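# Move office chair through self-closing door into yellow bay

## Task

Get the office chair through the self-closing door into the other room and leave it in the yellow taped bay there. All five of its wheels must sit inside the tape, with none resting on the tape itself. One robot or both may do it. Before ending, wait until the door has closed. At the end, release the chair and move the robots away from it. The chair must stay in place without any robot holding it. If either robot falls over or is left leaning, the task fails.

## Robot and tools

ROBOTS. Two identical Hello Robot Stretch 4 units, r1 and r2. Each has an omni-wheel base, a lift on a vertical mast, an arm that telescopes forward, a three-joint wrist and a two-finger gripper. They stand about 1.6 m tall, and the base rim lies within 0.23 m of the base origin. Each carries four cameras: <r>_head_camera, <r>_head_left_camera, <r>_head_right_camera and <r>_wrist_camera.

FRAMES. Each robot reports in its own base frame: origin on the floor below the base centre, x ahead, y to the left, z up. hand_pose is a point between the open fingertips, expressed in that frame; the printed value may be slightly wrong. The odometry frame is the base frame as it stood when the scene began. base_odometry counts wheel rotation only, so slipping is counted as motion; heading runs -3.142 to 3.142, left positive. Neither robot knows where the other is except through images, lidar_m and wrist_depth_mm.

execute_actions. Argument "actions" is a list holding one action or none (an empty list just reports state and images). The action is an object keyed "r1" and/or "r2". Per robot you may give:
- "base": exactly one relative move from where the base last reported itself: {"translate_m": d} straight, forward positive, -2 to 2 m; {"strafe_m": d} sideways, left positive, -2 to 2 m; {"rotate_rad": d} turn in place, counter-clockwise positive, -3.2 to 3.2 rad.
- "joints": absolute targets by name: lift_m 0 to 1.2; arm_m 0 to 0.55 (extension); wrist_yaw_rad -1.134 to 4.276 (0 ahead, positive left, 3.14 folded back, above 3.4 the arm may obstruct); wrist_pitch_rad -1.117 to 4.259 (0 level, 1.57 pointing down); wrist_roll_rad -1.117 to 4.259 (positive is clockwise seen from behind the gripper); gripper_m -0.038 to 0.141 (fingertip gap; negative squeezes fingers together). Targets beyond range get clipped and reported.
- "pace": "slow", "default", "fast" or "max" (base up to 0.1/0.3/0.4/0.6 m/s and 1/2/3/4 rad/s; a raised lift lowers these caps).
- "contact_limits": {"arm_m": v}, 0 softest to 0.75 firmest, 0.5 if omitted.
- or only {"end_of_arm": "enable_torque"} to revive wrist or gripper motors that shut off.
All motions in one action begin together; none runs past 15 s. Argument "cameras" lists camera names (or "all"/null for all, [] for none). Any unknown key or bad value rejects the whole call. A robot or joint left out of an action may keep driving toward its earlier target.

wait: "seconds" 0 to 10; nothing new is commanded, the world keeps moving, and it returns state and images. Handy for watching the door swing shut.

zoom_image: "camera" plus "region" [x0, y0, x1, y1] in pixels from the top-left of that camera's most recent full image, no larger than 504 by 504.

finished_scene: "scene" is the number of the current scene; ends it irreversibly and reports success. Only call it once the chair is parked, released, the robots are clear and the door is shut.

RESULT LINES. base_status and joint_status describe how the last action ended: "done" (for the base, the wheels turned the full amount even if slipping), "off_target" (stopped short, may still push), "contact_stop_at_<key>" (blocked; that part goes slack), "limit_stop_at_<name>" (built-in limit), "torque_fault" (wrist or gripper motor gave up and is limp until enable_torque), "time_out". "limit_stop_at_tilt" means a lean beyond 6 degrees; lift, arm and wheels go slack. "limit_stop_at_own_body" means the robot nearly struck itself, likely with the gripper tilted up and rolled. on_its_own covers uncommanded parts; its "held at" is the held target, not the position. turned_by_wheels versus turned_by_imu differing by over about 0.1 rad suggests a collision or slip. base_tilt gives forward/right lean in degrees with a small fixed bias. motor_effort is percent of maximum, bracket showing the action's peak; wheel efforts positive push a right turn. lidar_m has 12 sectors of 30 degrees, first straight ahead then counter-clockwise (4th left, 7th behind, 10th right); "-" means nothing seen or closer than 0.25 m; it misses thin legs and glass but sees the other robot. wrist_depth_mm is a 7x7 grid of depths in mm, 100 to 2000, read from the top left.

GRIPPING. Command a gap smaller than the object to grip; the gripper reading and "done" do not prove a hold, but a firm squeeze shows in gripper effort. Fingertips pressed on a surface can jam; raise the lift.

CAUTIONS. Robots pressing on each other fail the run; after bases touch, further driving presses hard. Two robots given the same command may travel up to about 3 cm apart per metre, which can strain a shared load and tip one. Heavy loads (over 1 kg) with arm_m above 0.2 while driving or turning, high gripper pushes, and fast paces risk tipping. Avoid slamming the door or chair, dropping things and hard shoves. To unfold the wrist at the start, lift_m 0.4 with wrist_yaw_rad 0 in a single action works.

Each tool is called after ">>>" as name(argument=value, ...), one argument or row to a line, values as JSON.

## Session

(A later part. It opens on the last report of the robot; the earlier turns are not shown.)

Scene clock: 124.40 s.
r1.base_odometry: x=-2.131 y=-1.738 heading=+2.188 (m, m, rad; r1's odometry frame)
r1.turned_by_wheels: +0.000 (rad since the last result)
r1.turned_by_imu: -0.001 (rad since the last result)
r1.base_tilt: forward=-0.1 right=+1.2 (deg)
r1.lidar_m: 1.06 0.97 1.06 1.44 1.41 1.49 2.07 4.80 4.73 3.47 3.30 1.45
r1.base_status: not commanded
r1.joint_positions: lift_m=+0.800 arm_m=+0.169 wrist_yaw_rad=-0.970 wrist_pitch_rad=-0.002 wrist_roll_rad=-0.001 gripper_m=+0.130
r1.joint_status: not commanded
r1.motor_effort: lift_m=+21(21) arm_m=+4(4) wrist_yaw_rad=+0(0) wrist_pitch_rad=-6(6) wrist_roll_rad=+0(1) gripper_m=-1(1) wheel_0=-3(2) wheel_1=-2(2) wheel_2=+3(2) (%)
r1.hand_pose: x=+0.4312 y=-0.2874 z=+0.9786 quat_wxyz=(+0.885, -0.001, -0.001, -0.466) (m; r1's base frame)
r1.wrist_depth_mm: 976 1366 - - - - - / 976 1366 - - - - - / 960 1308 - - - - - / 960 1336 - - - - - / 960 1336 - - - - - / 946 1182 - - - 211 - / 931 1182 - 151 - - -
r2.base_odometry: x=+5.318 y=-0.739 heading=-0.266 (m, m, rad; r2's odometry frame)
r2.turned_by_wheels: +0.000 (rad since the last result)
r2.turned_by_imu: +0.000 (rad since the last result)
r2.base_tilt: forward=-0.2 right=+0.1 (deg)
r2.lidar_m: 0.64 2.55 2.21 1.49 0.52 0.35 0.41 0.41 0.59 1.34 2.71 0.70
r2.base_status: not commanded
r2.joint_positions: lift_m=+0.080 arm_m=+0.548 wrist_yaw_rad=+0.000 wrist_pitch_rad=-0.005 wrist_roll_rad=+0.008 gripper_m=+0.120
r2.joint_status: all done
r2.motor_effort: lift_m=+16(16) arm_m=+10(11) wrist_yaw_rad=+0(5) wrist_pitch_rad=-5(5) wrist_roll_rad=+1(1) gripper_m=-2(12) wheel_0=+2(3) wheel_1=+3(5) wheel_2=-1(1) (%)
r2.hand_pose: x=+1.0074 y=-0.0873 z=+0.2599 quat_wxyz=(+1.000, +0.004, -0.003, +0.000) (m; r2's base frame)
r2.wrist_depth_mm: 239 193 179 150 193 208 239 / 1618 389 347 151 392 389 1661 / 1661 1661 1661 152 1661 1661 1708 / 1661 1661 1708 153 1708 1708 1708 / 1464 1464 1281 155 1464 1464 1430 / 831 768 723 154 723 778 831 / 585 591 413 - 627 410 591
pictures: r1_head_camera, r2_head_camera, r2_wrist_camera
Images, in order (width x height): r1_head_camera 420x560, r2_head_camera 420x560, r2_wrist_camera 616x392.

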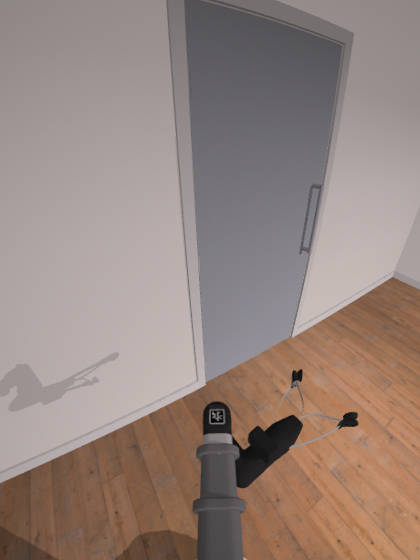

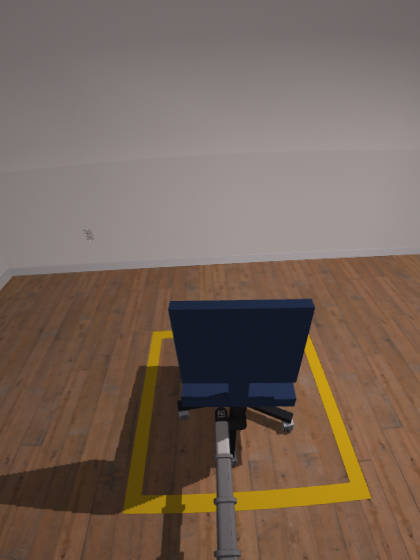

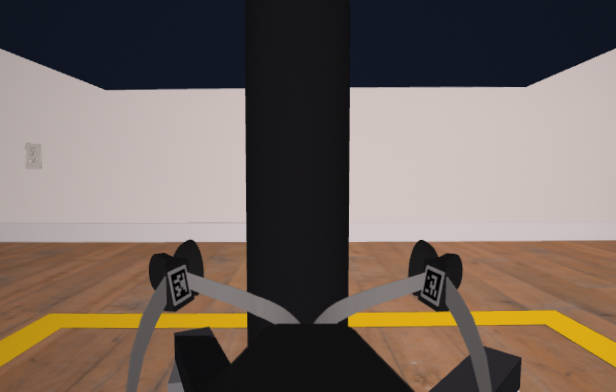

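>>> execute_actions(
  actions=[
    {"r2":{"joints":{"arm_m":0.04},"pace":"fast"}},
  ],
  cameras=["r2_head_camera"],
)

>>> execute_actions(
  actions=[
    {"r2":{"base":{"strafe_m":0.9},"pace":"max"}},
  ],
  cameras=["r2_head_right_camera","r1_head_camera"],
)

Scene clock: 127.53 s.
r1.base_odometry: x=-2.131 y=-1.738 heading=+2.188 (m, m, rad; r1's odometry frame)
r1.turned_by_wheels: +0.000 (rad since the last result)
r1.turned_by_imu: -0.001 (rad since the last result)
r1.base_tilt: forward=-0.2 right=+1.2 (deg)
r1.lidar_m: 1.03 1.00 1.06 1.42 1.44 1.50 2.07 4.79 4.76 3.45 3.29 1.45
r1.base_status: not commanded
r1.joint_positions: lift_m=+0.800 arm_m=+0.169 wrist_yaw_rad=-0.970 wrist_pitch_rad=-0.002 wrist_roll_rad=-0.001 gripper_m=+0.130
r1.joint_status: not commanded
r1.motor_effort: lift_m=+21(21) arm_m=+4(4) wrist_yaw_rad=+0(0) wrist_pitch_rad=-6(6) wrist_roll_rad=+1(0) gripper_m=+0(2) wheel_0=-3(2) wheel_1=-2(2) wheel_2=+2(3) (%)
r1.hand_pose: x=+0.4312 y=-0.2874 z=+0.9786 quat_wxyz=(+0.885, -0.001, -0.001, -0.466) (m; r1's base frame)
r1.wrist_depth_mm: 976 1336 - - - - - / 976 1366 - - - - - / 960 1336 - - - - - / 976 1336 - - - - - / 960 1308 - - - - - / 946 1205 - - - 211 - / 931 1182 - 151 - - -
r2.base_odometry: x=+5.318 y=-0.739 heading=-0.267 (m, m, rad; r2's odometry frame)
r2.turned_by_wheels: +0.000 (rad since the last result)
r2.turned_by_imu: +0.001 (rad since the last result)
r2.base_tilt: forward=-0.2 right=+0.1 (deg)
r2.lidar_m: 0.65 2.53 2.20 1.47 0.52 0.36 0.41 0.42 0.60 1.33 2.73 0.73
r2.base_status: not commanded
r2.joint_positions: lift_m=+0.080 arm_m=+0.042 wrist_yaw_rad=+0.000 wrist_pitch_rad=-0.005 wrist_roll_rad=+0.008 gripper_m=+0.120
r2.joint_status: all done
r2.motor_effort: lift_m=+16(16) arm_m=-9(11) wrist_yaw_rad=+1(3) wrist_pitch_rad=-5(6) wrist_roll_rad=+1(1) gripper_m=-2(1) wheel_0=+1(2) wheel_1=+2(4) wheel_2=-1(1) (%)
r2.hand_pose: x=+0.5010 y=-0.0875 z=+0.2598 quat_wxyz=(+1.000, +0.004, -0.002, +0.000) (m; r2's base frame)
r2.wrist_depth_mm: - - - 433 - - - / - 445 439 436 433 504 - / - - - 647 - - - / - - - - - - - / 1464 1464 1308 854 1499 1464 1499 / 854 627 654 609 580 732 854 / 591 591 615 - 634 535 597
pictures: r2_head_camera
Images, in order (width x height): r2_head_camera 420x560.

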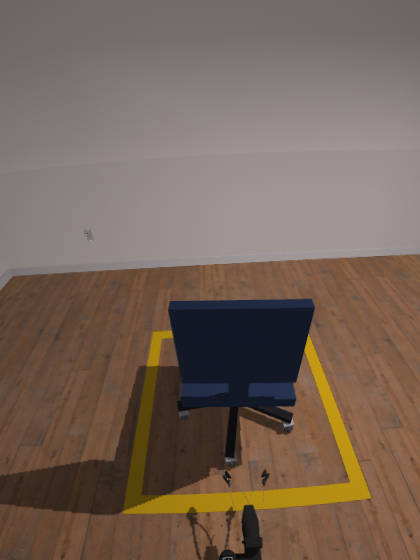

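Scene clock: 130.43 s.
r1.base_odometry: x=-2.131 y=-1.738 heading=+2.188 (m, m, rad; r1's odometry frame)
r1.turned_by_wheels: +0.000 (rad since the last result)
r1.turned_by_imu: -0.001 (rad since the last result)
r1.base_tilt: forward=-0.1 right=+1.2 (deg)
r1.lidar_m: 1.03 0.98 1.03 1.40 1.43 1.49 2.05 4.81 4.72 3.46 3.33 1.42
r1.base_status: not commanded
r1.joint_positions: lift_m=+0.800 arm_m=+0.169 wrist_yaw_rad=-0.970 wrist_pitch_rad=-0.002 wrist_roll_rad=-0.001 gripper_m=+0.130
r1.joint_status: not commanded
r1.motor_effort: lift_m=+21(21) arm_m=+4(4) wrist_yaw_rad=+0(0) wrist_pitch_rad=-5(5) wrist_roll_rad=+1(0) gripper_m=+1(1) wheel_0=-2(3) wheel_1=-2(2) wheel_2=+2(3) (%)
r1.hand_pose: x=+0.4312 y=-0.2874 z=+0.9786 quat_wxyz=(+0.885, -0.001, -0.001, -0.466) (m; r1's base frame)
r1.wrist_depth_mm: 976 1366 - - - - - / 976 1366 - - - - - / 976 1336 - - - - - / 976 1336 - - - - - / 976 1336 - - - - - / 946 1205 - - - 212 - / 931 1182 - 151 - - -
r2.base_odometry: x=+5.556 y=+0.129 heading=-0.267 (m, m, rad; r2's odometry frame)
r2.turned_by_wheels: +0.000 (rad since the last result)
r2.turned_by_imu: +0.002 (rad since the last result)
r2.base_tilt: forward=-0.2 right=+0.1 (deg)
r2.lidar_m: 2.45 1.77 1.25 1.20 0.54 0.37 0.35 0.39 0.50 1.62 1.03 1.05
r2.base_status: done
r2.joint_positions: lift_m=+0.080 arm_m=+0.042 wrist_yaw_rad=+0.000 wrist_pitch_rad=-0.005 wrist_roll_rad=+0.008 gripper_m=+0.120
r2.joint_status: not commanded
r2.motor_effort: lift_m=+16(16) arm_m=-9(9) wrist_yaw_rad=-1(1) wrist_pitch_rad=-5(7) wrist_roll_rad=+1(1) gripper_m=+1(1) wheel_0=+2(13) wheel_1=-2(14) wheel_2=+0(3) (%)
r2.hand_pose: x=+0.5010 y=-0.0874 z=+0.2598 quat_wxyz=(+1.000, +0.004, -0.003, +0.000) (m; r2's base frame)
r2.wrist_depth_mm: 1863 - - - - - - / 1808 - - - - - - / 1863 - - - - - - / 1808 - - - - - - / 1464 1464 1464 1499 1464 1499 1464 / 842 778 741 788 732 788 842 / 591 591 615 - 640 597 597
pictures: r1_head_camera, r2_head_right_camera
Images, in order (width x height): r1_head_camera 420x560, r2_head_right_camera 420x672.

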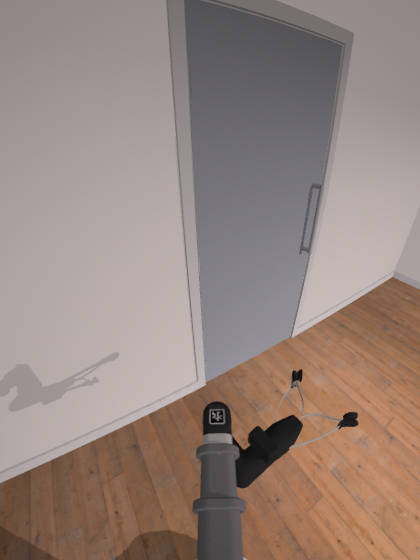

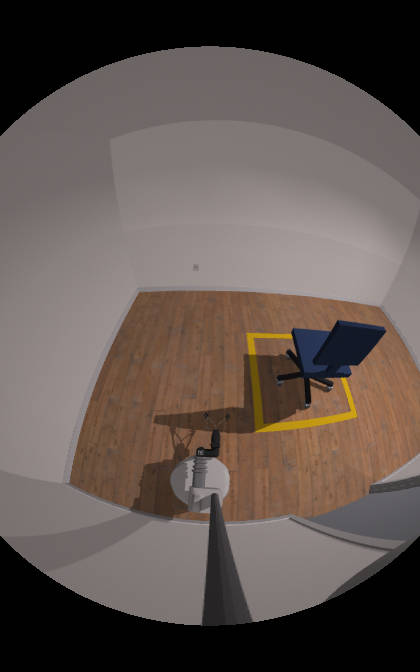

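>>> finished_scene(
  scene=2,
)

The scene is finished: the task was done.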